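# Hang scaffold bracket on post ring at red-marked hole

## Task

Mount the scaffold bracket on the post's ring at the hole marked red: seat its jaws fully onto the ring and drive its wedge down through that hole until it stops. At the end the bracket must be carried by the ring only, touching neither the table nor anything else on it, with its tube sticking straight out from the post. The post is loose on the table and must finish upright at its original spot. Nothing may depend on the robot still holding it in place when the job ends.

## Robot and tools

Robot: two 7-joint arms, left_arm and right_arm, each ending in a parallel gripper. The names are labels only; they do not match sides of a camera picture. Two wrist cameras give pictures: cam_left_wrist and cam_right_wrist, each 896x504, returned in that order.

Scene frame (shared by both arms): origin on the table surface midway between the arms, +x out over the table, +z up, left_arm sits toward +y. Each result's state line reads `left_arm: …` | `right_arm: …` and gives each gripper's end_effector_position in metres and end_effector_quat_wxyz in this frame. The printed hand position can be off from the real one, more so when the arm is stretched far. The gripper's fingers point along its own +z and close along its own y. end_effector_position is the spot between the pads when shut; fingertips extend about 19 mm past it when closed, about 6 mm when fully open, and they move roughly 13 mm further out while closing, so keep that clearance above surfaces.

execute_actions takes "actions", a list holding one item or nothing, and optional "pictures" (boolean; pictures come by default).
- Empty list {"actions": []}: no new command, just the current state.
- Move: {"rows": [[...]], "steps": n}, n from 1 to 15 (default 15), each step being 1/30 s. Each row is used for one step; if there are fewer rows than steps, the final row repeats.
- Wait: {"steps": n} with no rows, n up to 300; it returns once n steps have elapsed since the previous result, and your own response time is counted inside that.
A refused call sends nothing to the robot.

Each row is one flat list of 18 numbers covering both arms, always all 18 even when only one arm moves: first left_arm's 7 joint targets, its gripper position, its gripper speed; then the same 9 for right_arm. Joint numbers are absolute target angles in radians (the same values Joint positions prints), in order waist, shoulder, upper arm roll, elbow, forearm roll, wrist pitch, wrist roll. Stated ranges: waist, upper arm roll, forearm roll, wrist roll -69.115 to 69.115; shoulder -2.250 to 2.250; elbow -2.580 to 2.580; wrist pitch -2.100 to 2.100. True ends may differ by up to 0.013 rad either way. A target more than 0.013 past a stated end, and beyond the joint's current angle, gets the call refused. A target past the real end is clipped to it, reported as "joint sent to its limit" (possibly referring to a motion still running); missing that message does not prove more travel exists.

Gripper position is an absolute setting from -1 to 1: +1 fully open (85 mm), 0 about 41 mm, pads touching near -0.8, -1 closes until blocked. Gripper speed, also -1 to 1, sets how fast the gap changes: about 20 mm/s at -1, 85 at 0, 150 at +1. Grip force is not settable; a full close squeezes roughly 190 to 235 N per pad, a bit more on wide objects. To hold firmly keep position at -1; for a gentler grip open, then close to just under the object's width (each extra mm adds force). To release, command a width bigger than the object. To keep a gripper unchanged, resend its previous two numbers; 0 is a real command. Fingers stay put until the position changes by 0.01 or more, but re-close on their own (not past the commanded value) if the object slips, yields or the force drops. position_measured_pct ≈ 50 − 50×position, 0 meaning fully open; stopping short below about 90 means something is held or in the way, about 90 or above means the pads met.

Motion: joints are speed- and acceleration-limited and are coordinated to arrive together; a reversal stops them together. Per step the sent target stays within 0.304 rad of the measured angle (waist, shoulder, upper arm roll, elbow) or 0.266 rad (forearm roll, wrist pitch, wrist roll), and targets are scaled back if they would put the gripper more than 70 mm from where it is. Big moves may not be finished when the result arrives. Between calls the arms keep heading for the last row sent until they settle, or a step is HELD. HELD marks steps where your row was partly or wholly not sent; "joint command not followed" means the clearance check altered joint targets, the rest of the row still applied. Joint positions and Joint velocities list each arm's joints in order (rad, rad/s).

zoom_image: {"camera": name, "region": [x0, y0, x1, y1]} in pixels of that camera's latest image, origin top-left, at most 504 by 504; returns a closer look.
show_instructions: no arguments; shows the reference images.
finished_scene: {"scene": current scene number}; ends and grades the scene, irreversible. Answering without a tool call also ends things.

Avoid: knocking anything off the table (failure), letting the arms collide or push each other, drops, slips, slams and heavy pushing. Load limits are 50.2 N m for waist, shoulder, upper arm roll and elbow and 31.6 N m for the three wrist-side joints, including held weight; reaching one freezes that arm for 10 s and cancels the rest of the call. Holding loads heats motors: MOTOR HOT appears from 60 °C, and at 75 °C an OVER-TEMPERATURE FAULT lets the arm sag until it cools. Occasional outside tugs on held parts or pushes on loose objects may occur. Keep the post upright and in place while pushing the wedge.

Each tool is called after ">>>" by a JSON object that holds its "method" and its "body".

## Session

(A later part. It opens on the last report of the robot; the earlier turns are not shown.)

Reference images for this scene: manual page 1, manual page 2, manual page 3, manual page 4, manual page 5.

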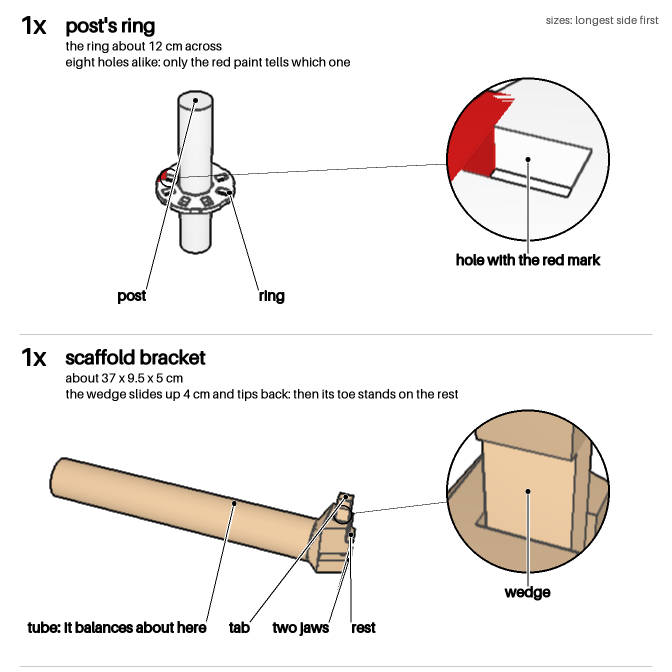

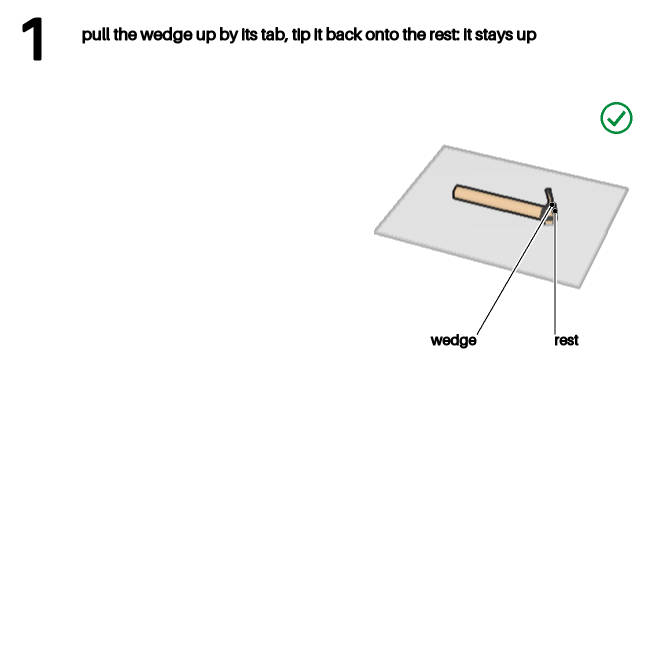

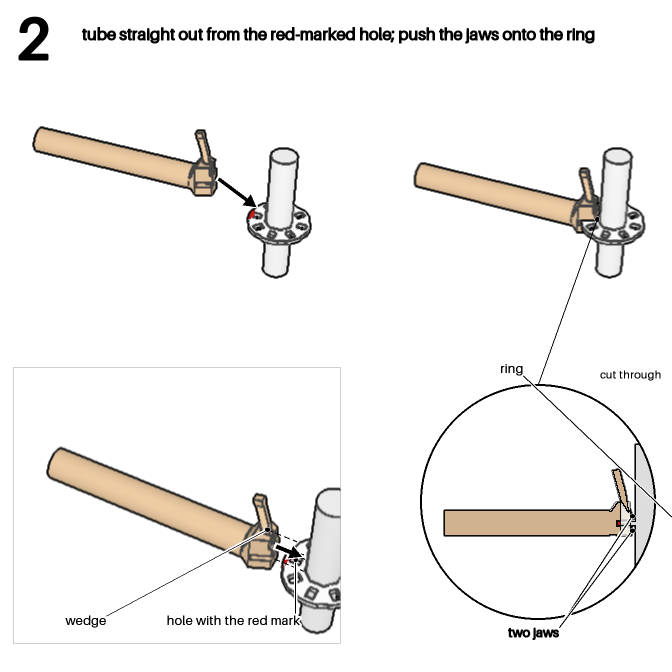

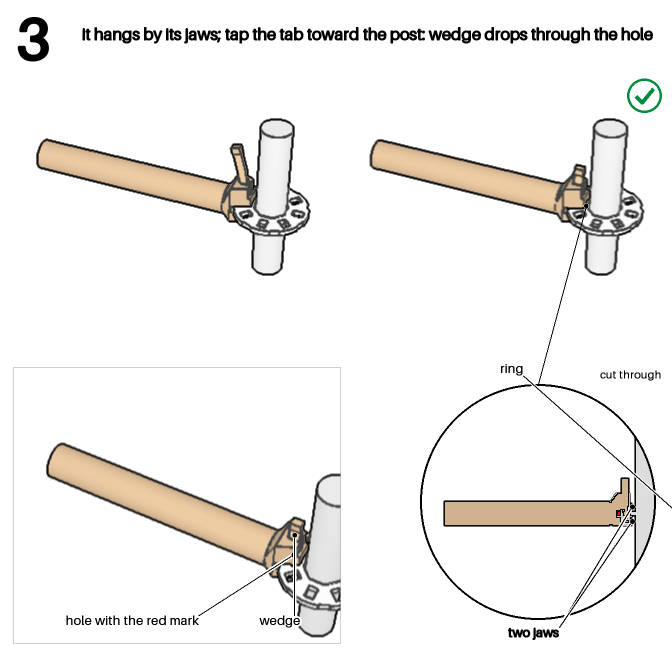

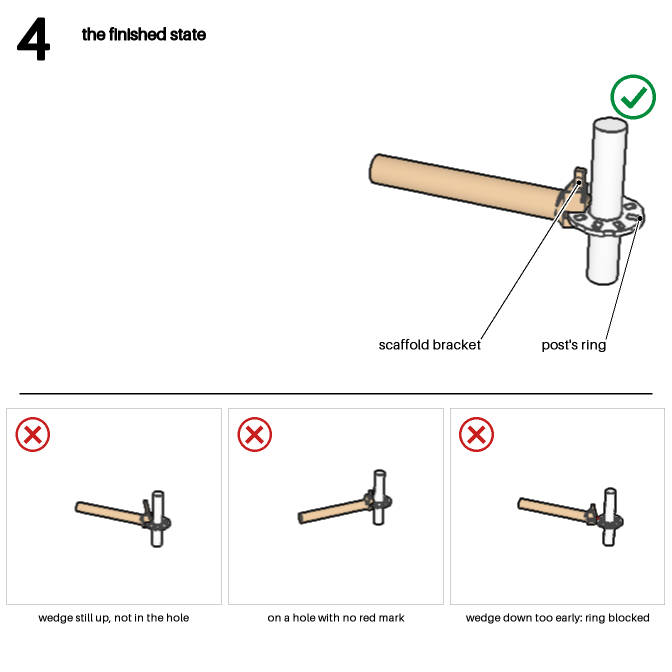

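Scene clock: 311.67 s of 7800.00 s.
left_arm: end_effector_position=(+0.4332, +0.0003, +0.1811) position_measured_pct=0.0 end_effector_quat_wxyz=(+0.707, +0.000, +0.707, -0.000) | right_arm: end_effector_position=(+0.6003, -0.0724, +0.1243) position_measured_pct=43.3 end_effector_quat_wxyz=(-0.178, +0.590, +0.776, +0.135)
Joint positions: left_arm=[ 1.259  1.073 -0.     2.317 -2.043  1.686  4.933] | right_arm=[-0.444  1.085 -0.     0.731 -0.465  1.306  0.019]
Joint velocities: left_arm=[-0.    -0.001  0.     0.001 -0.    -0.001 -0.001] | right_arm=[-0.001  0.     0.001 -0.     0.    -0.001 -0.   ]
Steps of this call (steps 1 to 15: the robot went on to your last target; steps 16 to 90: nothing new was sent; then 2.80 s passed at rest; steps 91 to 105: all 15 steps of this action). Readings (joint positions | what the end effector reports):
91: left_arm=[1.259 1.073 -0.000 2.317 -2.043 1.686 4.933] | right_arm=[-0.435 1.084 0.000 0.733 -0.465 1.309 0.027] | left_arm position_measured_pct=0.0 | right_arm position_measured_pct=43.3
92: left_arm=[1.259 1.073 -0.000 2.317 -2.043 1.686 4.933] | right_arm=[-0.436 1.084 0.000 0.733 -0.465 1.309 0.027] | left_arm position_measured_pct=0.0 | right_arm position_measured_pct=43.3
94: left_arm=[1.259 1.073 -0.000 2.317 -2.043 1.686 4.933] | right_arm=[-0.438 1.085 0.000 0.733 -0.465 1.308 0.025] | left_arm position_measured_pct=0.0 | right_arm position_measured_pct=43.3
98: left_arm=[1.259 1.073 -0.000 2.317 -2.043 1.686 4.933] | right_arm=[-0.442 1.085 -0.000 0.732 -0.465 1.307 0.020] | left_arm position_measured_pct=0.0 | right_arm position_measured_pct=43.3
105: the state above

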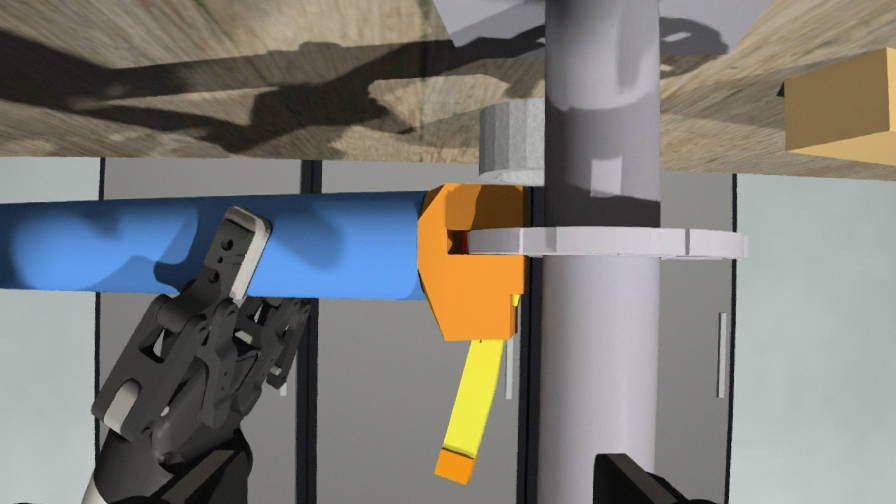

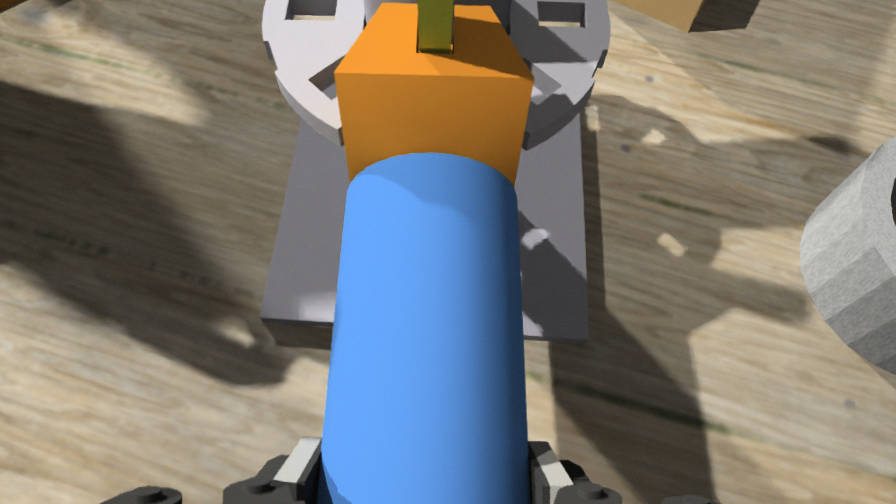

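Advance 2 mm more.

>>> {"method": "execute_actions", "body": {"actions": [{"rows":[[1.2590,1.0730,0,2.3168,-2.0433,1.6857,4.9329,1,0,-0.4448,1.0852,0,0.7313,-0.4649,1.3062,0.0182,-1,-0.3],[1.2590,1.0730,0,2.3168,-2.0433,1.6857,4.9329,1,0,-0.4458,1.0853,0,0.7311,-0.4649,1.3059,0.0172,-1,-0.3],[1.2590,1.0730,0,2.3168,-2.0433,1.6857,4.9329,1,0,-0.4468,1.0854,0,0.7309,-0.4649,1.3055,0.0163,-1,-0.3]],"steps":15}], "pictures": true}}

>>> {"method": "zoom_image", "body": {"camera": "cam_left_wrist", "region": [400, 170, 600, 310]}}

Scene clock: 319.17 s of 7800.00 s.
left_arm: end_effector_position=(+0.4332, +0.0003, +0.1811) position_measured_pct=0.0 end_effector_quat_wxyz=(+0.707, +0.000, +0.707, -0.000) | right_arm: end_effector_position=(+0.5997, -0.0704, +0.1243) position_measured_pct=43.3 end_effector_quat_wxyz=(-0.178, +0.590, +0.776, +0.135)
Joint positions: left_arm=[ 1.259  1.073 -0.     2.317 -2.043  1.686  4.933] | right_arm=[-0.447  1.085 -0.     0.731 -0.465  1.305  0.016]
Joint velocities: left_arm=[-0.     0.001  0.    -0.     0.001 -0.    -0.   ] | right_arm=[-0.001  0.001  0.     0.     0.001 -0.001 -0.   ]
Steps of this call (steps 1 to 15: the robot went on to your last target; steps 16 to 90: nothing new was sent; then 4.00 s passed at rest; steps 91 to 105: all 15 steps of this action). Readings (joint positions | what the end effector reports):
91: left_arm=[1.259 1.073 -0.000 2.317 -2.043 1.686 4.933] | right_arm=[-0.444 1.085 0.000 0.731 -0.465 1.306 0.019] | left_arm position_measured_pct=0.0 | right_arm position_measured_pct=43.3
92: left_arm=[1.259 1.073 -0.000 2.317 -2.043 1.686 4.933] | right_arm=[-0.444 1.085 0.000 0.731 -0.465 1.306 0.019] | left_arm position_measured_pct=0.0 | right_arm position_measured_pct=43.3
94: left_arm=[1.259 1.073 -0.000 2.317 -2.043 1.686 4.933] | right_arm=[-0.446 1.085 0.000 0.731 -0.465 1.306 0.017] | left_arm position_measured_pct=0.0 | right_arm position_measured_pct=43.3
98: left_arm=[1.259 1.073 -0.000 2.317 -2.043 1.686 4.933] | right_arm=[-0.447 1.085 -0.000 0.731 -0.465 1.306 0.016] | left_arm position_measured_pct=0.0 | right_arm position_measured_pct=43.3
105: the state above

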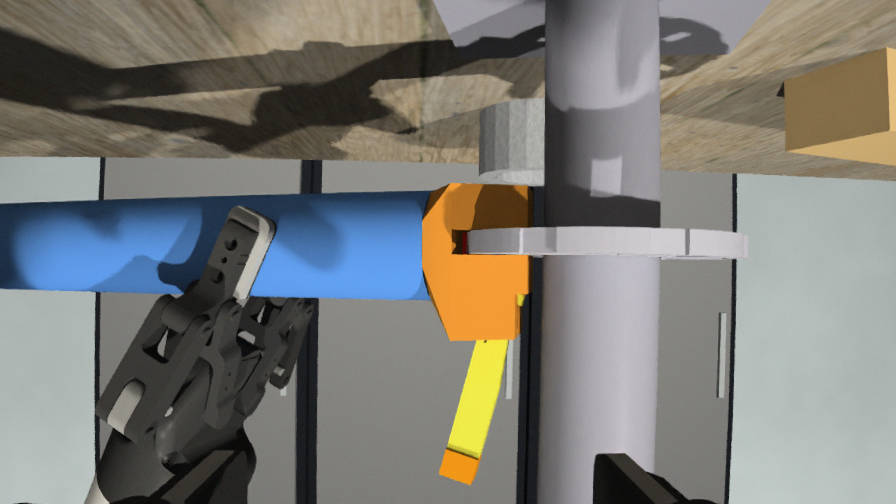

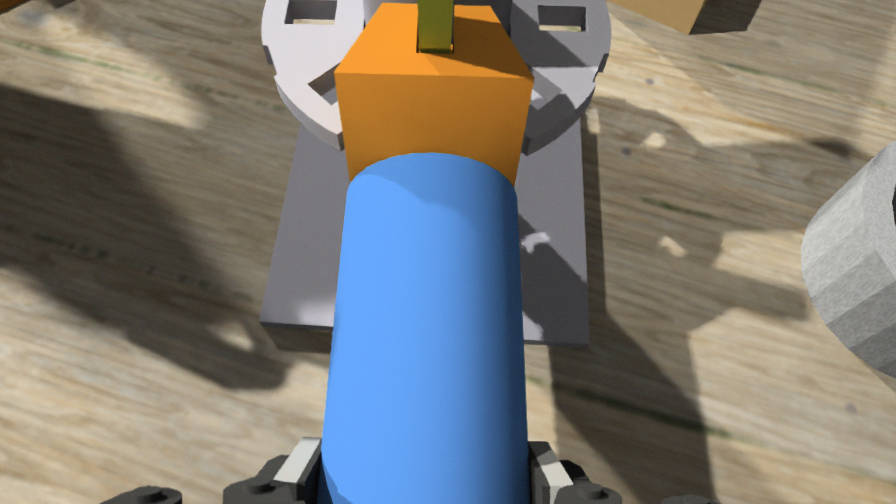

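Region (400, 170, 600, 310) of cam_left_wrist's 896x504 image, scaled by 2.520; it fills the top 353 rows of this view, and the rest is white.

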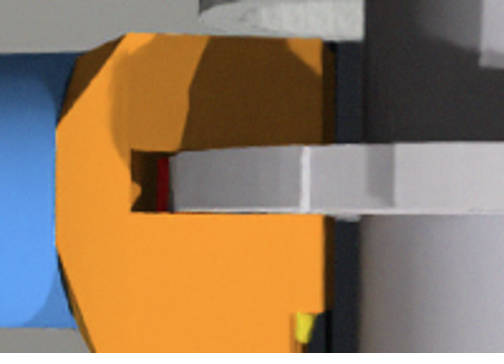

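>>> {"method": "execute_actions", "body": {"actions": [{"rows":[[1.2590,1.0730,0,2.3168,-2.0433,1.6857,4.9329,1,0,-0.4478,1.0855,0,0.7307,-0.4649,1.3052,0.0154,-1,-0.3],[1.2590,1.0730,0,2.3168,-2.0433,1.6857,4.9329,1,0,-0.4488,1.0856,0,0.7305,-0.4649,1.3049,0.0144,-1,-0.3]],"steps":15}], "pictures": true}}

>>> {"method": "zoom_image", "body": {"camera": "cam_left_wrist", "region": [400, 170, 600, 310]}}

Scene clock: 325.13 s of 7800.00 s.
left_arm: end_effector_position=(+0.4332, +0.0003, +0.1811) position_measured_pct=0.0 end_effector_quat_wxyz=(+0.707, +0.000, +0.707, -0.000) | right_arm: end_effector_position=(+0.5995, -0.0697, +0.1242) position_measured_pct=43.3 end_effector_quat_wxyz=(-0.177, +0.591, +0.776, +0.135)
Joint positions: left_arm=[ 1.259  1.073 -0.     2.317 -2.043  1.686  4.933] | right_arm=[-0.448  1.086  0.     0.731 -0.465  1.305  0.014]
Joint velocities: left_arm=[ 0. -0.  0.  0.  0.  0. -0.] | right_arm=[ 0.001  0.    -0.    -0.001  0.    -0.     0.001]
Steps of this call (steps 1 to 15: the robot went on to your last target; steps 16 to 90: nothing new was sent; then 2.47 s passed at rest; steps 91 to 105: all 15 steps of this action). Readings (joint positions | what the end effector reports):
91: left_arm=[1.259 1.073 -0.000 2.317 -2.043 1.686 4.933] | right_arm=[-0.447 1.085 0.000 0.731 -0.465 1.305 0.016] | left_arm position_measured_pct=0.0 | right_arm position_measured_pct=43.3
92: left_arm=[1.259 1.073 -0.000 2.317 -2.043 1.686 4.933] | right_arm=[-0.447 1.085 0.000 0.731 -0.465 1.305 0.016] | left_arm position_measured_pct=0.0 | right_arm position_measured_pct=43.3
94: left_arm=[1.259 1.073 -0.000 2.317 -2.043 1.686 4.933] | right_arm=[-0.448 1.085 0.000 0.731 -0.465 1.305 0.015] | left_arm position_measured_pct=0.0 | right_arm position_measured_pct=43.3
98: left_arm=[1.259 1.073 -0.000 2.317 -2.043 1.686 4.933] | right_arm=[-0.448 1.086 0.000 0.731 -0.465 1.305 0.014] | left_arm position_measured_pct=0.0 | right_arm position_measured_pct=43.3
105: the state above

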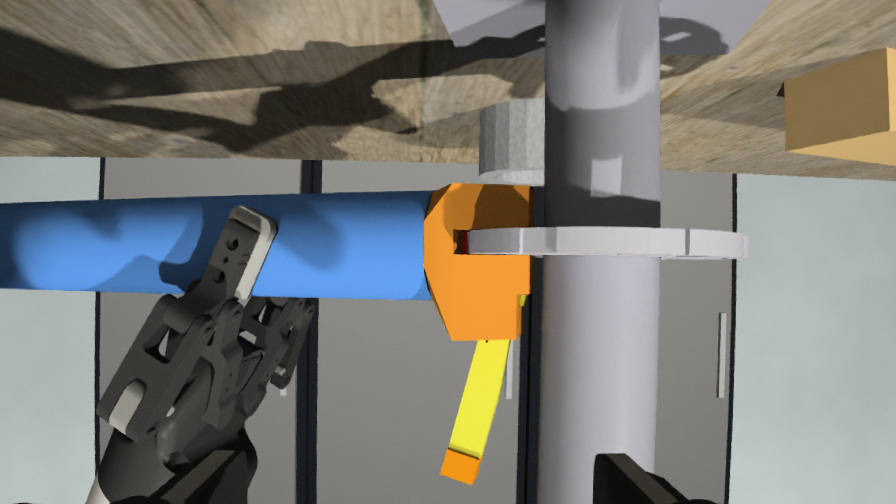

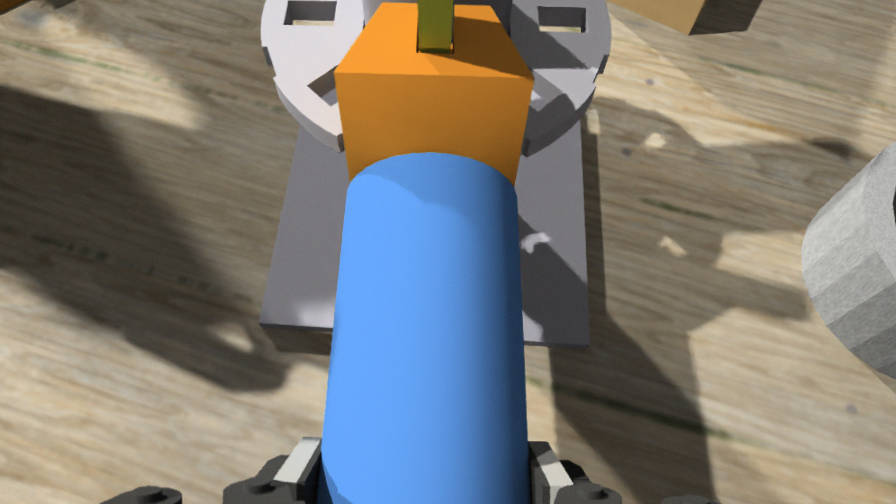

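Region (400, 170, 600, 310) of cam_left_wrist's 896x504 image, scaled by 2.520; it fills the top 353 rows of this view, and the rest is white.

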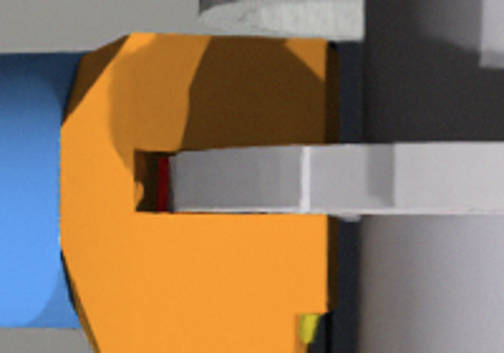

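>>> {"method": "execute_actions", "body": {"actions": [{"rows":[[1.2831,0.9218,0,2.2588,-2.0317,1.5881,4.7473,-1,0.5,-0.4481,1.0855,0,0.7306,-0.4649,1.3051,0.0151,-1,-0.3]],"steps":15}], "pictures": false}}

>>> {"method": "execute_actions", "body": {"actions": [{"rows":[[1.1069,0.9229,0,2.1559,-2.2073,1.5334,4.6619,-1,0.5,-0.4481,1.0855,0,0.7306,-0.4649,1.3051,0.0151,-1,-0.3]],"steps":15}], "pictures": true}}

Scene clock: 355.67 s of 7800.00 s.
left_arm: end_effector_position=(+0.4403, -0.0293, +0.2237) position_measured_pct=51.2 end_effector_quat_wxyz=(+0.707, +0.001, +0.708, +0.001) | right_arm: end_effector_position=(+0.5996, -0.0697, +0.1243) position_measured_pct=43.3 end_effector_quat_wxyz=(-0.177, +0.590, +0.776, +0.135)
Joint positions: left_arm=[ 1.283  0.925  0.     2.259 -2.032  1.588  4.747] | right_arm=[-0.448  1.086  0.     0.731 -0.465  1.305  0.015]
Joint velocities: left_arm=[ 0.004 -0.025 -0.    -0.002 -0.    -0.001 -0.002] | right_arm=[ 0.    -0.     0.    -0.001 -0.    -0.001  0.001]
Steps of this call (steps 1 to 15: the robot went on to your last target; steps 16 to 90: nothing new was sent; then 27.03 s passed at rest; steps 91 to 105: all 15 steps of this action). Readings (joint positions | what the end effector reports):
91: left_arm=[1.259 1.071 0.000 2.316 -2.043 1.685 4.932] | right_arm=[-0.448 1.086 0.000 0.731 -0.465 1.305 0.015] | left_arm position_measured_pct=0.0 | right_arm position_measured_pct=43.3
92: left_arm=[1.260 1.065 0.000 2.315 -2.043 1.681 4.926] | right_arm=[-0.448 1.086 0.000 0.731 -0.465 1.305 0.015] | left_arm position_measured_pct=0.8 | right_arm position_measured_pct=43.3
94: left_arm=[1.265 1.034 -0.000 2.304 -2.040 1.664 4.893] | right_arm=[-0.448 1.086 0.000 0.731 -0.465 1.305 0.015] | left_arm position_measured_pct=6.7 | right_arm position_measured_pct=43.3
98: left_arm=[1.279 0.950 0.000 2.270 -2.034 1.608 4.783] | right_arm=[-0.448 1.086 0.000 0.731 -0.465 1.305 0.015] | left_arm position_measured_pct=22.2 | right_arm position_measured_pct=43.3
105: the state above

Scene clock: 356.17 s of 7800.00 s.
left_arm: end_effector_position=(+0.5090, -0.0315, +0.2250) position_measured_pct=91.7 end_effector_quat_wxyz=(+0.707, +0.001, +0.707, -0.001) | right_arm: end_effector_position=(+0.5996, -0.0697, +0.1243) position_measured_pct=43.3 end_effector_quat_wxyz=(-0.177, +0.590, +0.776, +0.135)
Joint positions: left_arm=[ 1.111  0.923 -0.     2.156 -2.207  1.533  4.662] | right_arm=[-0.448  1.085  0.     0.731 -0.465  1.305  0.015]
Joint velocities: left_arm=[-0.034  0.001  0.001 -0.004  0.002 -0.001 -0.001] | right_arm=[-0.    -0.     0.    -0.001 -0.     0.001 -0.001]
Steps of this call (steps 1 to 15: all 15 steps of this action). Readings (joint positions | what the end effector reports):
1: left_arm=[1.281 0.924 0.000 2.258 -2.033 1.588 4.747] | right_arm=[-0.448 1.086 0.000 0.731 -0.465 1.305 0.015] | left_arm position_measured_pct=55.2 | right_arm position_measured_pct=43.3
2: left_arm=[1.274 0.924 0.001 2.255 -2.038 1.586 4.745] | right_arm=[-0.448 1.086 0.000 0.731 -0.465 1.305 0.015] | left_arm position_measured_pct=59.1 | right_arm position_measured_pct=43.3
4: left_arm=[1.244 0.923 0.001 2.239 -2.065 1.578 4.732] | right_arm=[-0.448 1.086 0.000 0.731 -0.465 1.305 0.015] | left_arm position_measured_pct=67.5 | right_arm position_measured_pct=43.3
8: left_arm=[1.149 0.923 -0.001 2.182 -2.164 1.547 4.683] | right_arm=[-0.448 1.086 0.000 0.731 -0.465 1.305 0.015] | left_arm position_measured_pct=84.1 | right_arm position_measured_pct=43.3
15: the state above

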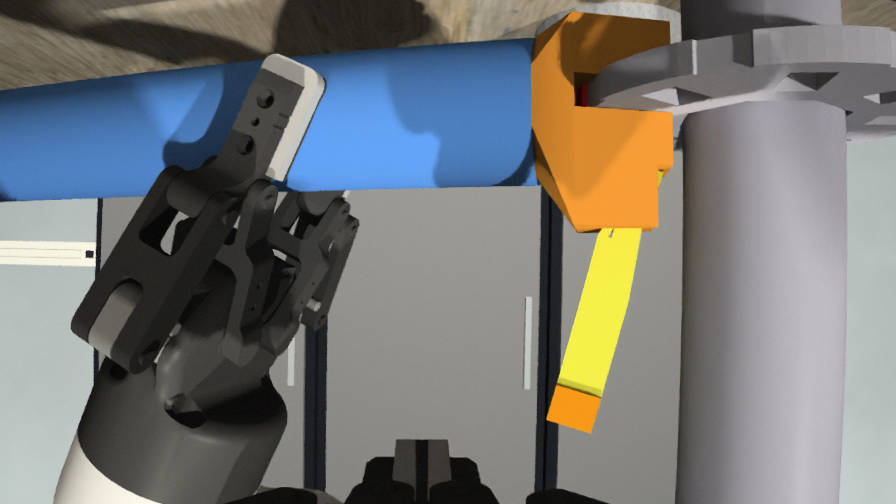

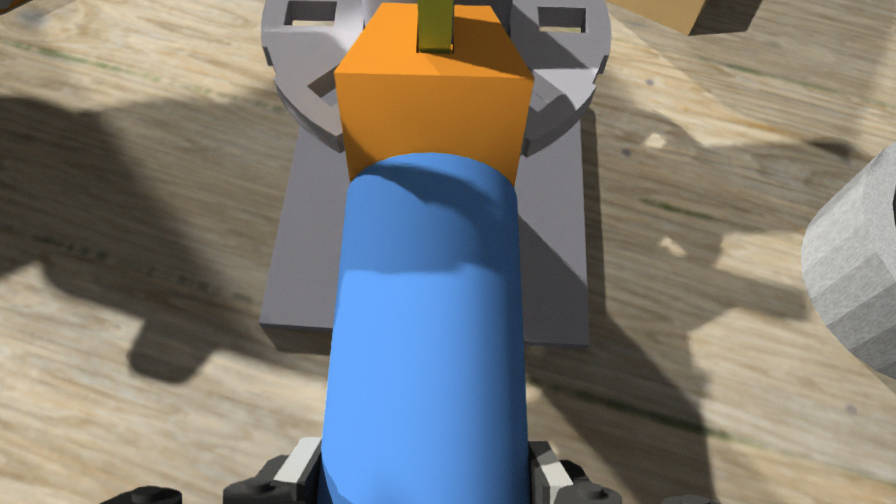

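>>> {"method": "execute_actions", "body": {"actions": [{"rows":[[0.9472,0.9522,0,2.0618,-2.3638,1.4797,4.6230,-1,0.5,-0.4481,1.0855,0,0.7306,-0.4649,1.3051,0.0151,-1,-0.3]],"steps":15}], "pictures": true}}

Scene clock: 364.53 s of 7800.00 s.
left_arm: end_effector_position=(+0.5743, -0.0163, +0.2173) position_measured_pct=91.7 end_effector_quat_wxyz=(+0.707, +0.001, +0.707, -0.001) | right_arm: end_effector_position=(+0.5996, -0.0697, +0.1243) position_measured_pct=43.3 end_effector_quat_wxyz=(-0.177, +0.590, +0.776, +0.135)
Joint positions: left_arm=[ 0.95   0.952 -0.     2.062 -2.364  1.48   4.623] | right_arm=[-0.448  1.085  0.     0.731 -0.465  1.305  0.015]
Joint velocities: left_arm=[-0.028  0.006  0.    -0.004  0.001 -0.002  0.   ] | right_arm=[ 0.001 -0.     0.     0.002 -0.     0.     0.002]
Steps of this call (steps 1 to 15: the robot went on to your last target; steps 16 to 90: nothing new was sent; then 4.87 s passed at rest; steps 91 to 105: all 15 steps of this action). Readings (joint positions | what the end effector reports):
91: left_arm=[1.105 0.923 0.000 2.155 -2.208 1.533 4.662] | right_arm=[-0.448 1.085 0.000 0.731 -0.465 1.305 0.015] | left_arm position_measured_pct=91.7 | right_arm position_measured_pct=43.3
92: left_arm=[1.098 0.924 0.001 2.152 -2.213 1.532 4.661] | right_arm=[-0.448 1.085 0.000 0.731 -0.465 1.305 0.015] | left_arm position_measured_pct=91.7 | right_arm position_measured_pct=43.3
94: left_arm=[1.068 0.930 0.002 2.136 -2.239 1.523 4.654] | right_arm=[-0.448 1.085 0.000 0.731 -0.465 1.305 0.015] | left_arm position_measured_pct=91.7 | right_arm position_measured_pct=43.3
98: left_arm=[0.980 0.946 -0.001 2.082 -2.331 1.491 4.631] | right_arm=[-0.448 1.085 0.000 0.731 -0.465 1.305 0.015] | left_arm position_measured_pct=91.7 | right_arm position_measured_pct=43.3
105: the state above

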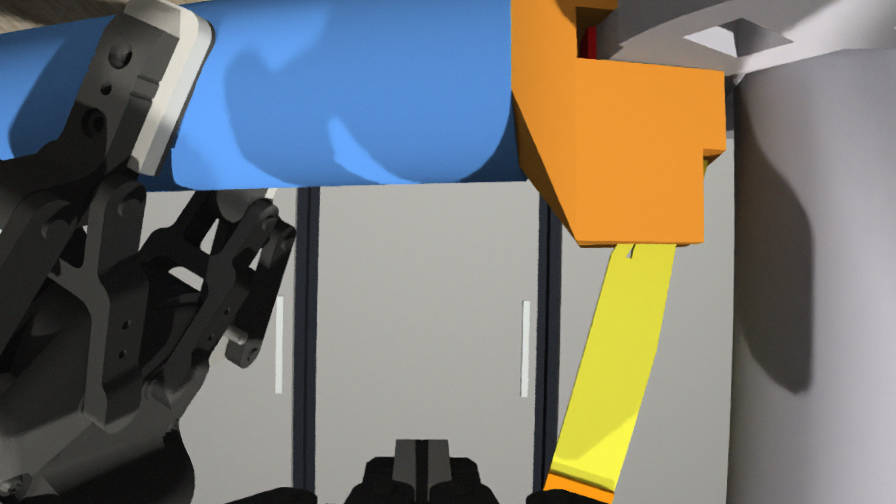

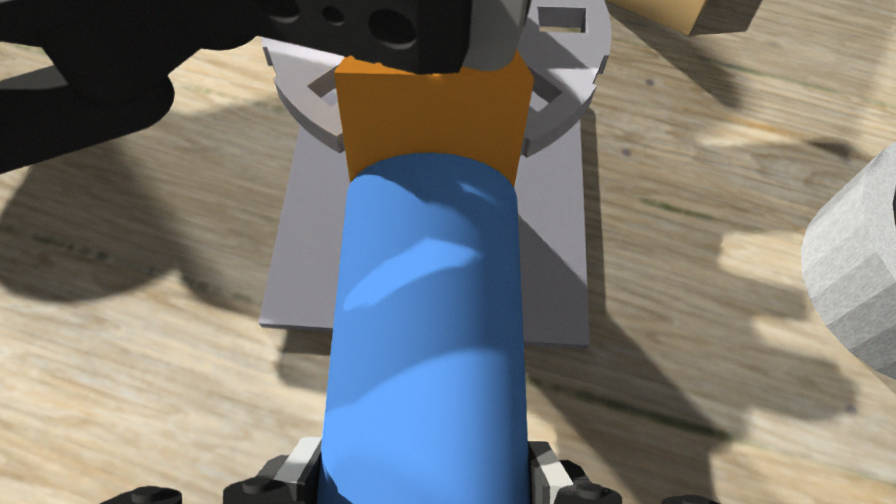

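>>> {"method": "execute_actions", "body": {"actions": [{"rows":[[0.9406,0.9516,0,2.0696,-2.3707,1.4846,4.6283,-1,0.5,-0.4481,1.0855,0,0.7306,-0.4649,1.3051,0.0151,-1,-0.3],[0.9341,0.9510,0,2.0773,-2.3776,1.4894,4.6336,-1,0.5,-0.4481,1.0855,0,0.7306,-0.4649,1.3051,0.0151,-1,-0.3],[0.9275,0.9504,0,2.0851,-2.3845,1.4943,4.6389,-1,0.5,-0.4481,1.0855,0,0.7306,-0.4649,1.3051,0.0151,-1,-0.3],[0.9210,0.9498,0,2.0929,-2.3914,1.4992,4.6442,-1,0.5,-0.4481,1.0855,0,0.7306,-0.4649,1.3051,0.0151,-1,-0.3],[0.9160,0.9493,0,2.0987,-2.3965,1.5028,4.6482,-1,0.5,-0.4481,1.0855,0,0.7306,-0.4649,1.3051,0.0151,-1,-0.3],[0.9127,0.9490,0,2.1026,-2.4000,1.5053,4.6509,-1,0.5,-0.4481,1.0855,0,0.7306,-0.4649,1.3051,0.0151,-1,-0.3],[0.9094,0.9487,0,2.1065,-2.4034,1.5077,4.6535,-1,0.5,-0.4481,1.0855,0,0.7306,-0.4649,1.3051,0.0151,-1,-0.3],[0.9062,0.9484,0,2.1104,-2.4069,1.5101,4.6562,-1,0.5,-0.4481,1.0855,0,0.7306,-0.4649,1.3051,0.0151,-1,-0.3],[0.9029,0.9481,0,2.1143,-2.4103,1.5126,4.6588,-1,0.5,-0.4481,1.0855,0,0.7306,-0.4649,1.3051,0.0151,-1,-0.3],[0.8996,0.9478,0,2.1182,-2.4138,1.5150,4.6615,-1,0.5,-0.4481,1.0855,0,0.7306,-0.4649,1.3051,0.0151,-1,-0.3],[0.8963,0.9475,0,2.1221,-2.4172,1.5174,4.6641,-1,0.5,-0.4481,1.0855,0,0.7306,-0.4649,1.3051,0.0151,-1,-0.3],[0.8947,0.9474,0,2.1240,-2.4189,1.5187,4.6654,-1,0.5,-0.4481,1.0855,0,0.7306,-0.4649,1.3051,0.0151,-1,-0.3]],"steps":15}], "pictures": true}}

Scene clock: 374.83 s of 7800.00 s.
left_arm: end_effector_position=(+0.5753, +0.0108, +0.2171) position_measured_pct=91.7 end_effector_quat_wxyz=(+0.707, +0.000, +0.707, +0.000) | right_arm: end_effector_position=(+0.5998, -0.0698, +0.1247) position_measured_pct=43.3 end_effector_quat_wxyz=(-0.177, +0.590, +0.776, +0.135)
Joint positions: left_arm=[ 0.897  0.948 -0.     2.122 -2.417  1.518  4.664] | right_arm=[-0.448  1.085  0.     0.73  -0.465  1.305  0.015]
Joint velocities: left_arm=[-0.024 -0.001  0.001  0.027 -0.026  0.018  0.018] | right_arm=[ 0.006 -0.01  -0.001 -0.008 -0.011 -0.004  0.001]
Steps of this call (steps 1 to 15: the robot went on to your last target; steps 16 to 90: nothing new was sent; then 6.80 s passed at rest; steps 91 to 105: all 15 steps of this action). Readings (joint positions | what the end effector reports):
91: left_arm=[0.946 0.952 0.000 2.063 -2.365 1.480 4.623] | right_arm=[-0.448 1.085 0.000 0.731 -0.465 1.305 0.015] | left_arm position_measured_pct=91.7 | right_arm position_measured_pct=43.3
92: left_arm=[0.943 0.952 0.001 2.066 -2.367 1.482 4.625] | right_arm=[-0.448 1.085 0.000 0.731 -0.465 1.305 0.015] | left_arm position_measured_pct=91.7 | right_arm position_measured_pct=43.3
94: left_arm=[0.935 0.951 0.000 2.075 -2.376 1.488 4.632] | right_arm=[-0.448 1.085 0.000 0.731 -0.465 1.305 0.015] | left_arm position_measured_pct=91.7 | right_arm position_measured_pct=43.3
98: left_arm=[0.916 0.949 -0.000 2.098 -2.396 1.503 4.648] | right_arm=[-0.448 1.085 0.000 0.731 -0.465 1.305 0.015] | left_arm position_measured_pct=91.7 | right_arm position_measured_pct=43.3
105: the state above

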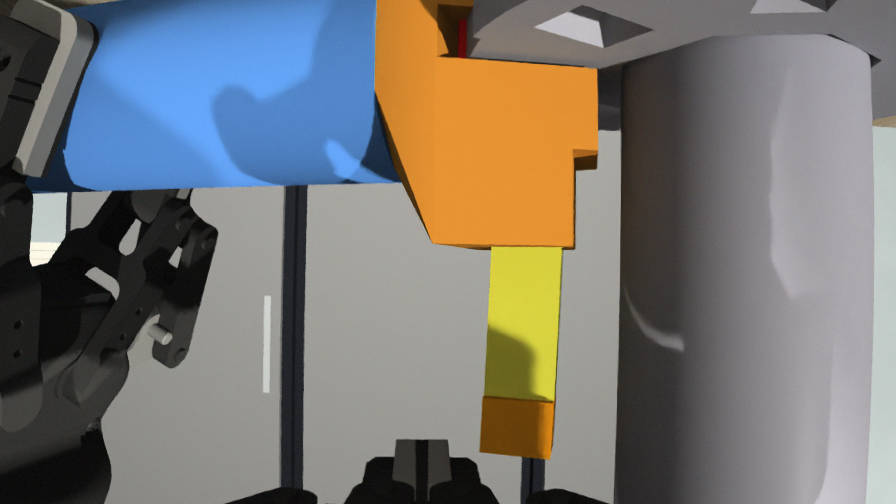

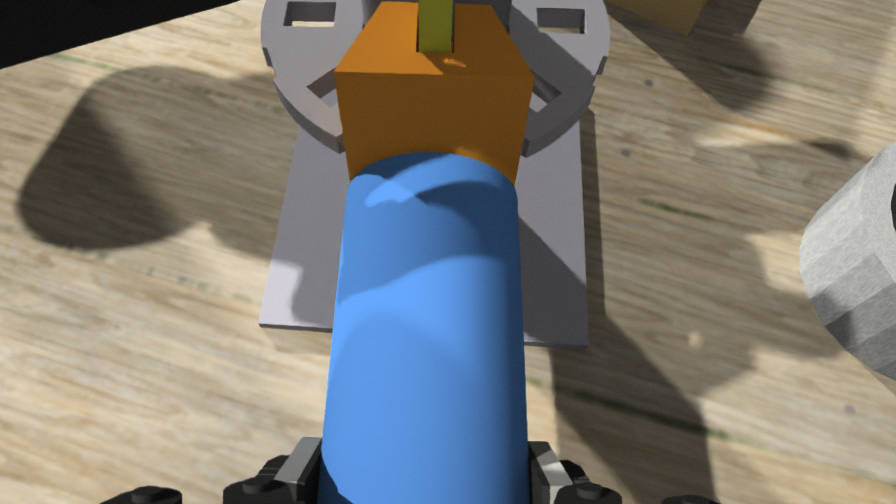

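>>> {"method": "execute_actions", "body": {"actions": []}}

Scene clock: 377.20 s of 7800.00 s.
left_arm: end_effector_position=(+0.5754, +0.0120, +0.2170) position_measured_pct=91.7 end_effector_quat_wxyz=(+0.707, +0.000, +0.707, +0.000) | right_arm: end_effector_position=(+0.5995, -0.0697, +0.1242) position_measured_pct=43.3 end_effector_quat_wxyz=(-0.178, +0.590, +0.776, +0.135)
Joint positions: left_arm=[ 0.895  0.947 -0.     2.124 -2.419  1.519  4.665] | right_arm=[-0.448  1.086  0.     0.731 -0.465  1.305  0.015]
Joint velocities: left_arm=[ 0.     0.001 -0.     0.001  0.001 -0.001 -0.001] | right_arm=[ 0.002  0.    -0.    -0.    -0.    -0.     0.001]
Steps of this call (steps 1 to 15: the robot went on to your last target; steps 16 to 71: nothing new was sent). Readings (joint positions | what the end effector reports):
1: left_arm=[0.897 0.948 -0.000 2.123 -2.418 1.518 4.665] | right_arm=[-0.448 1.086 0.000 0.731 -0.465 1.305 0.015] | left_arm position_measured_pct=91.7 | right_arm position_measured_pct=43.3
2: left_arm=[0.896 0.948 -0.000 2.123 -2.418 1.518 4.665] | right_arm=[-0.448 1.086 0.000 0.731 -0.465 1.305 0.015] | left_arm position_measured_pct=91.7 | right_arm position_measured_pct=43.3
4: left_arm=[0.895 0.947 -0.000 2.124 -2.419 1.519 4.665] | right_arm=[-0.448 1.087 0.000 0.731 -0.465 1.305 0.015] | left_arm position_measured_pct=91.7 | right_arm position_measured_pct=43.3
8: left_arm=[0.895 0.947 -0.000 2.124 -2.419 1.519 4.665] | right_arm=[-0.448 1.086 0.000 0.731 -0.465 1.305 0.015] | left_arm position_measured_pct=91.7 | right_arm position_measured_pct=43.3
71: the state above
All arms were judged still, so your last target was given up. Only a new action makes them travel on or press farther. Fingers that are still opening or closing keep moving.

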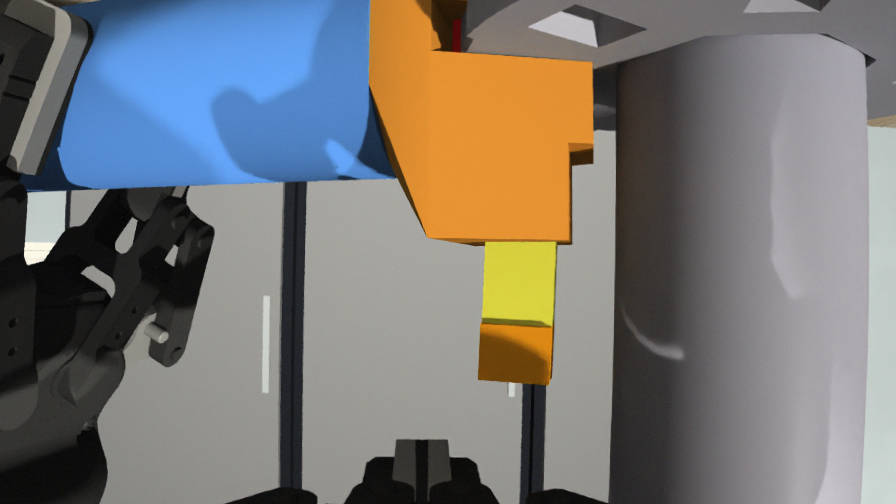

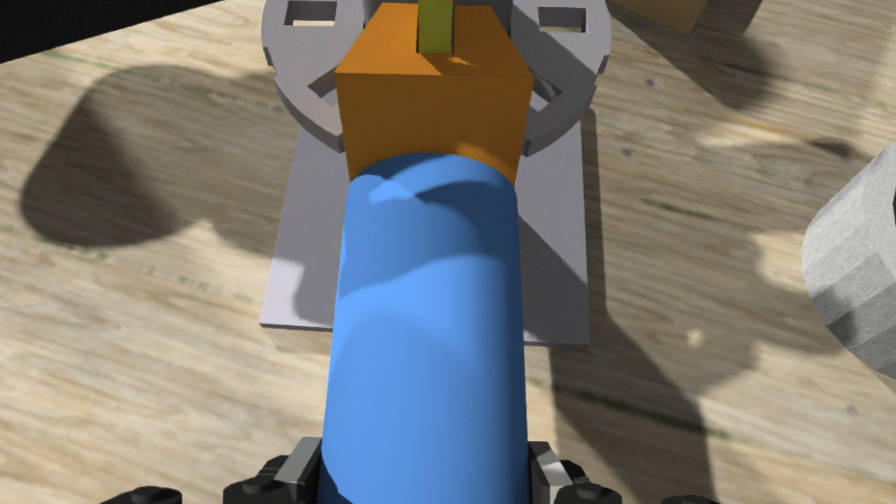

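>>> {"method": "execute_actions", "body": {"actions": [{"rows":[[0.8556,0.9451,0,2.1664,-2.4593,1.5474,4.6934,-1,0.5,-0.4481,1.0855,0,0.7306,-0.4649,1.3051,0.0151,-1,-0.3]],"steps":12}], "pictures": false}}

>>> {"method": "execute_actions", "body": {"actions": [{"rows":[[0.8556,0.9565,0,2.1636,-2.4593,1.5541,4.6988,-1,0.5,-0.4481,1.0855,0,0.7306,-0.4649,1.3051,0.0151,-1,-0.3],[0.8556,0.9565,0,2.1636,-2.4593,1.5541,4.6988,-1,0.5,-0.4481,1.0855,0,0.7306,-0.4649,1.3051,0.0151,-1,-0.3],[0.8556,0.9680,0,2.1607,-2.4594,1.5608,4.7042,-1,0.5,-0.4481,1.0855,0,0.7306,-0.4649,1.3051,0.0151,-1,-0.3],[0.8556,0.9680,0,2.1607,-2.4594,1.5608,4.7042,-1,0.5,-0.4481,1.0855,0,0.7306,-0.4649,1.3051,0.0151,-1,-0.3],[0.8556,0.9737,0,2.1593,-2.4594,1.5641,4.7069,-1,0.5,-0.4481,1.0855,0,0.7306,-0.4649,1.3051,0.0151,-1,-0.3],[0.8556,0.9794,0,2.1579,-2.4594,1.5675,4.7097,-1,0.5,-0.4481,1.0855,0,0.7306,-0.4649,1.3051,0.0151,-1,-0.3]],"steps":15}], "pictures": true}}

Scene clock: 390.93 s of 7800.00 s.
left_arm: end_effector_position=(+0.5735, +0.0249, +0.2169) position_measured_pct=91.7 end_effector_quat_wxyz=(+0.707, +0.003, +0.707, -0.005) | right_arm: end_effector_position=(+0.5995, -0.0681, +0.1249) position_measured_pct=43.3 end_effector_quat_wxyz=(-0.178, +0.590, +0.776, +0.136)
Joint positions: left_arm=[ 0.861  0.945  0.003  2.165 -2.463  1.547  4.693] | right_arm=[-0.449  1.085 -0.001  0.73  -0.466  1.304  0.015]
Joint velocities: left_arm=[-0.003 -0.001  0.003  0.003 -0.004  0.     0.001] | right_arm=[-0.003 -0.001  0.    -0.001  0.001 -0.001 -0.001]
Steps of this call (steps 1 to 90: nothing new was sent; then 10.33 s passed at rest; steps 91 to 102: all 12 steps of this action). Readings (joint positions | what the end effector reports):
91: left_arm=[0.893 0.947 0.000 2.125 -2.420 1.519 4.666] | right_arm=[-0.448 1.086 0.000 0.731 -0.465 1.305 0.015] | left_arm position_measured_pct=91.7 | right_arm position_measured_pct=43.3
92: left_arm=[0.887 0.947 0.001 2.130 -2.425 1.523 4.669] | right_arm=[-0.448 1.086 0.000 0.731 -0.465 1.305 0.015] | left_arm position_measured_pct=91.7 | right_arm position_measured_pct=43.3
94: left_arm=[0.870 0.946 0.003 2.150 -2.447 1.536 4.682] | right_arm=[-0.448 1.085 -0.000 0.730 -0.465 1.305 0.015] | left_arm position_measured_pct=91.7 | right_arm position_measured_pct=43.3
98: left_arm=[0.862 0.945 0.002 2.164 -2.461 1.547 4.693] | right_arm=[-0.449 1.085 -0.001 0.730 -0.466 1.304 0.015] | left_arm position_measured_pct=91.7 | right_arm position_measured_pct=43.3
102: the state above

Scene clock: 391.43 s of 7800.00 s.
left_arm: end_effector_position=(+0.5737, +0.0248, +0.2065) position_measured_pct=91.7 end_effector_quat_wxyz=(+0.708, +0.003, +0.706, -0.005) | right_arm: end_effector_position=(+0.5995, -0.0681, +0.1249) position_measured_pct=43.3 end_effector_quat_wxyz=(-0.178, +0.590, +0.776, +0.136)
Joint positions: left_arm=[ 0.861  0.977  0.003  2.157 -2.463  1.569  4.709] | right_arm=[-0.449  1.085 -0.001  0.73  -0.466  1.304  0.015]
Joint velocities: left_arm=[-0.     0.006 -0.    -0.002  0.     0.     0.001] | right_arm=[ 0.     0.    -0.     0.001  0.    -0.     0.001]
Steps of this call (steps 1 to 15: all 15 steps of this action). Readings (joint positions | what the end effector reports):
1: left_arm=[0.861 0.946 0.003 2.165 -2.463 1.548 4.694] | right_arm=[-0.449 1.085 -0.001 0.730 -0.466 1.304 0.015] | left_arm position_measured_pct=91.7 | right_arm position_measured_pct=43.3
2: left_arm=[0.861 0.950 0.003 2.164 -2.463 1.551 4.695] | right_arm=[-0.449 1.085 -0.001 0.730 -0.466 1.304 0.015] | left_arm position_measured_pct=91.7 | right_arm position_measured_pct=43.3
4: left_arm=[0.861 0.958 0.003 2.162 -2.463 1.556 4.699] | right_arm=[-0.449 1.085 -0.001 0.730 -0.466 1.304 0.015] | left_arm position_measured_pct=91.7 | right_arm position_measured_pct=43.3
8: left_arm=[0.861 0.973 0.003 2.159 -2.463 1.566 4.707] | right_arm=[-0.449 1.085 -0.001 0.730 -0.466 1.304 0.015] | left_arm position_measured_pct=91.7 | right_arm position_measured_pct=43.3
15: the state above

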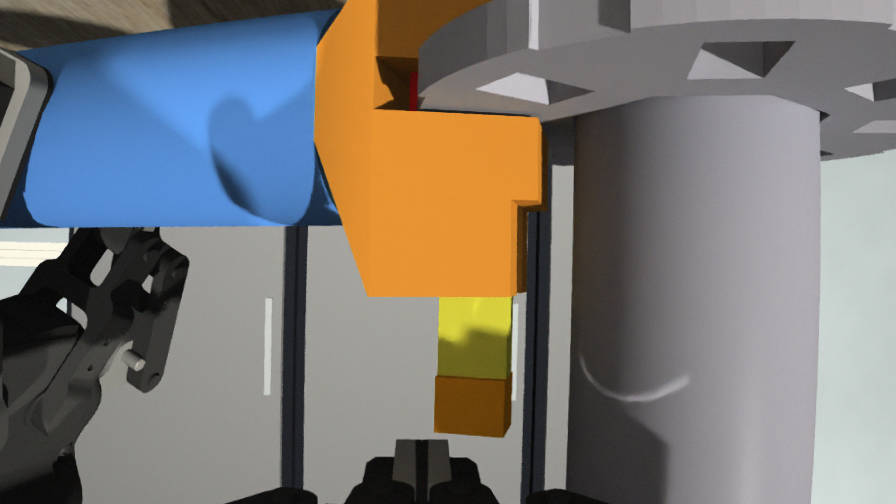

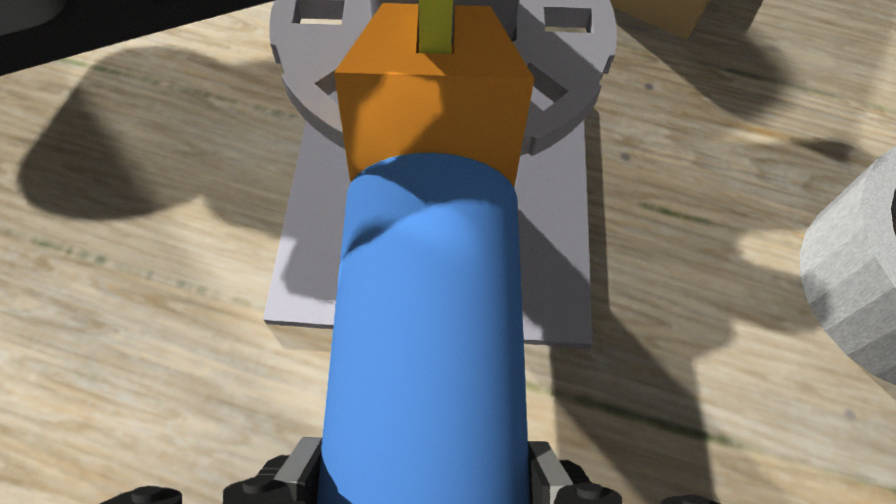

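>>> {"method": "execute_actions", "body": {"actions": [{"rows":[[0.8816,0.9690,0,2.1340,-2.4327,1.5418,4.6870,-1,0.5,-0.4481,1.0855,0,0.7306,-0.4649,1.3051,0.0151,-1,-0.3]],"steps":15}], "pictures": true}}

Scene clock: 395.27 s of 7800.00 s.
left_arm: end_effector_position=(+0.5753, +0.0185, +0.2089) position_measured_pct=91.7 end_effector_quat_wxyz=(+0.707, -0.000, +0.707, +0.000) | right_arm: end_effector_position=(+0.5995, -0.0681, +0.1249) position_measured_pct=43.3 end_effector_quat_wxyz=(-0.178, +0.590, +0.776, +0.136)
Joint positions: left_arm=[ 0.881  0.969  0.     2.134 -2.433  1.542  4.687] | right_arm=[-0.449  1.085 -0.001  0.73  -0.466  1.304  0.015]
Joint velocities: left_arm=[ 0.001  0.     0.    -0.001  0.001  0.    -0.001] | right_arm=[-0.    -0.    -0.     0.001  0.     0.    -0.   ]
Steps of this call (steps 1 to 15: the robot went on to your last target; steps 16 to 90: nothing new was sent; then 0.33 s passed at rest; steps 91 to 105: all 15 steps of this action). Readings (joint positions | what the end effector reports):
91: left_arm=[0.862 0.977 0.003 2.156 -2.462 1.568 4.709] | right_arm=[-0.449 1.085 -0.001 0.730 -0.466 1.304 0.015] | left_arm position_measured_pct=91.7 | right_arm position_measured_pct=43.3
92: left_arm=[0.868 0.975 0.001 2.152 -2.454 1.562 4.705] | right_arm=[-0.449 1.085 -0.001 0.730 -0.466 1.304 0.015] | left_arm position_measured_pct=91.7 | right_arm position_measured_pct=43.3
94: left_arm=[0.878 0.971 0.000 2.140 -2.441 1.549 4.693] | right_arm=[-0.449 1.085 -0.001 0.730 -0.466 1.304 0.015] | left_arm position_measured_pct=91.7 | right_arm position_measured_pct=43.3
98: left_arm=[0.880 0.969 0.000 2.135 -2.433 1.543 4.688] | right_arm=[-0.449 1.085 -0.001 0.730 -0.466 1.304 0.015] | left_arm position_measured_pct=91.7 | right_arm position_measured_pct=43.3
105: the state above

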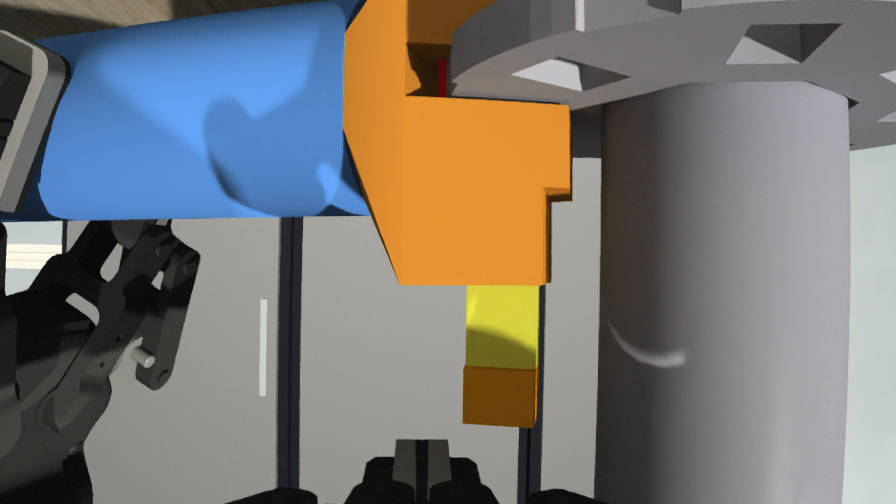

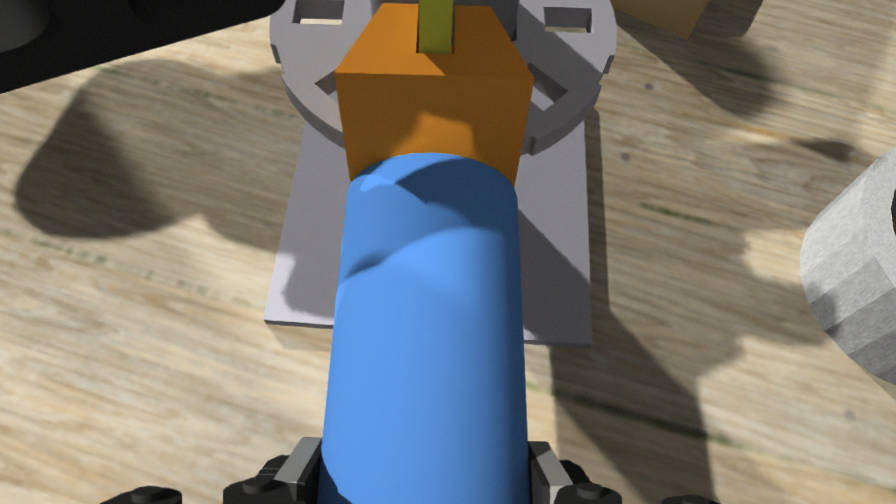

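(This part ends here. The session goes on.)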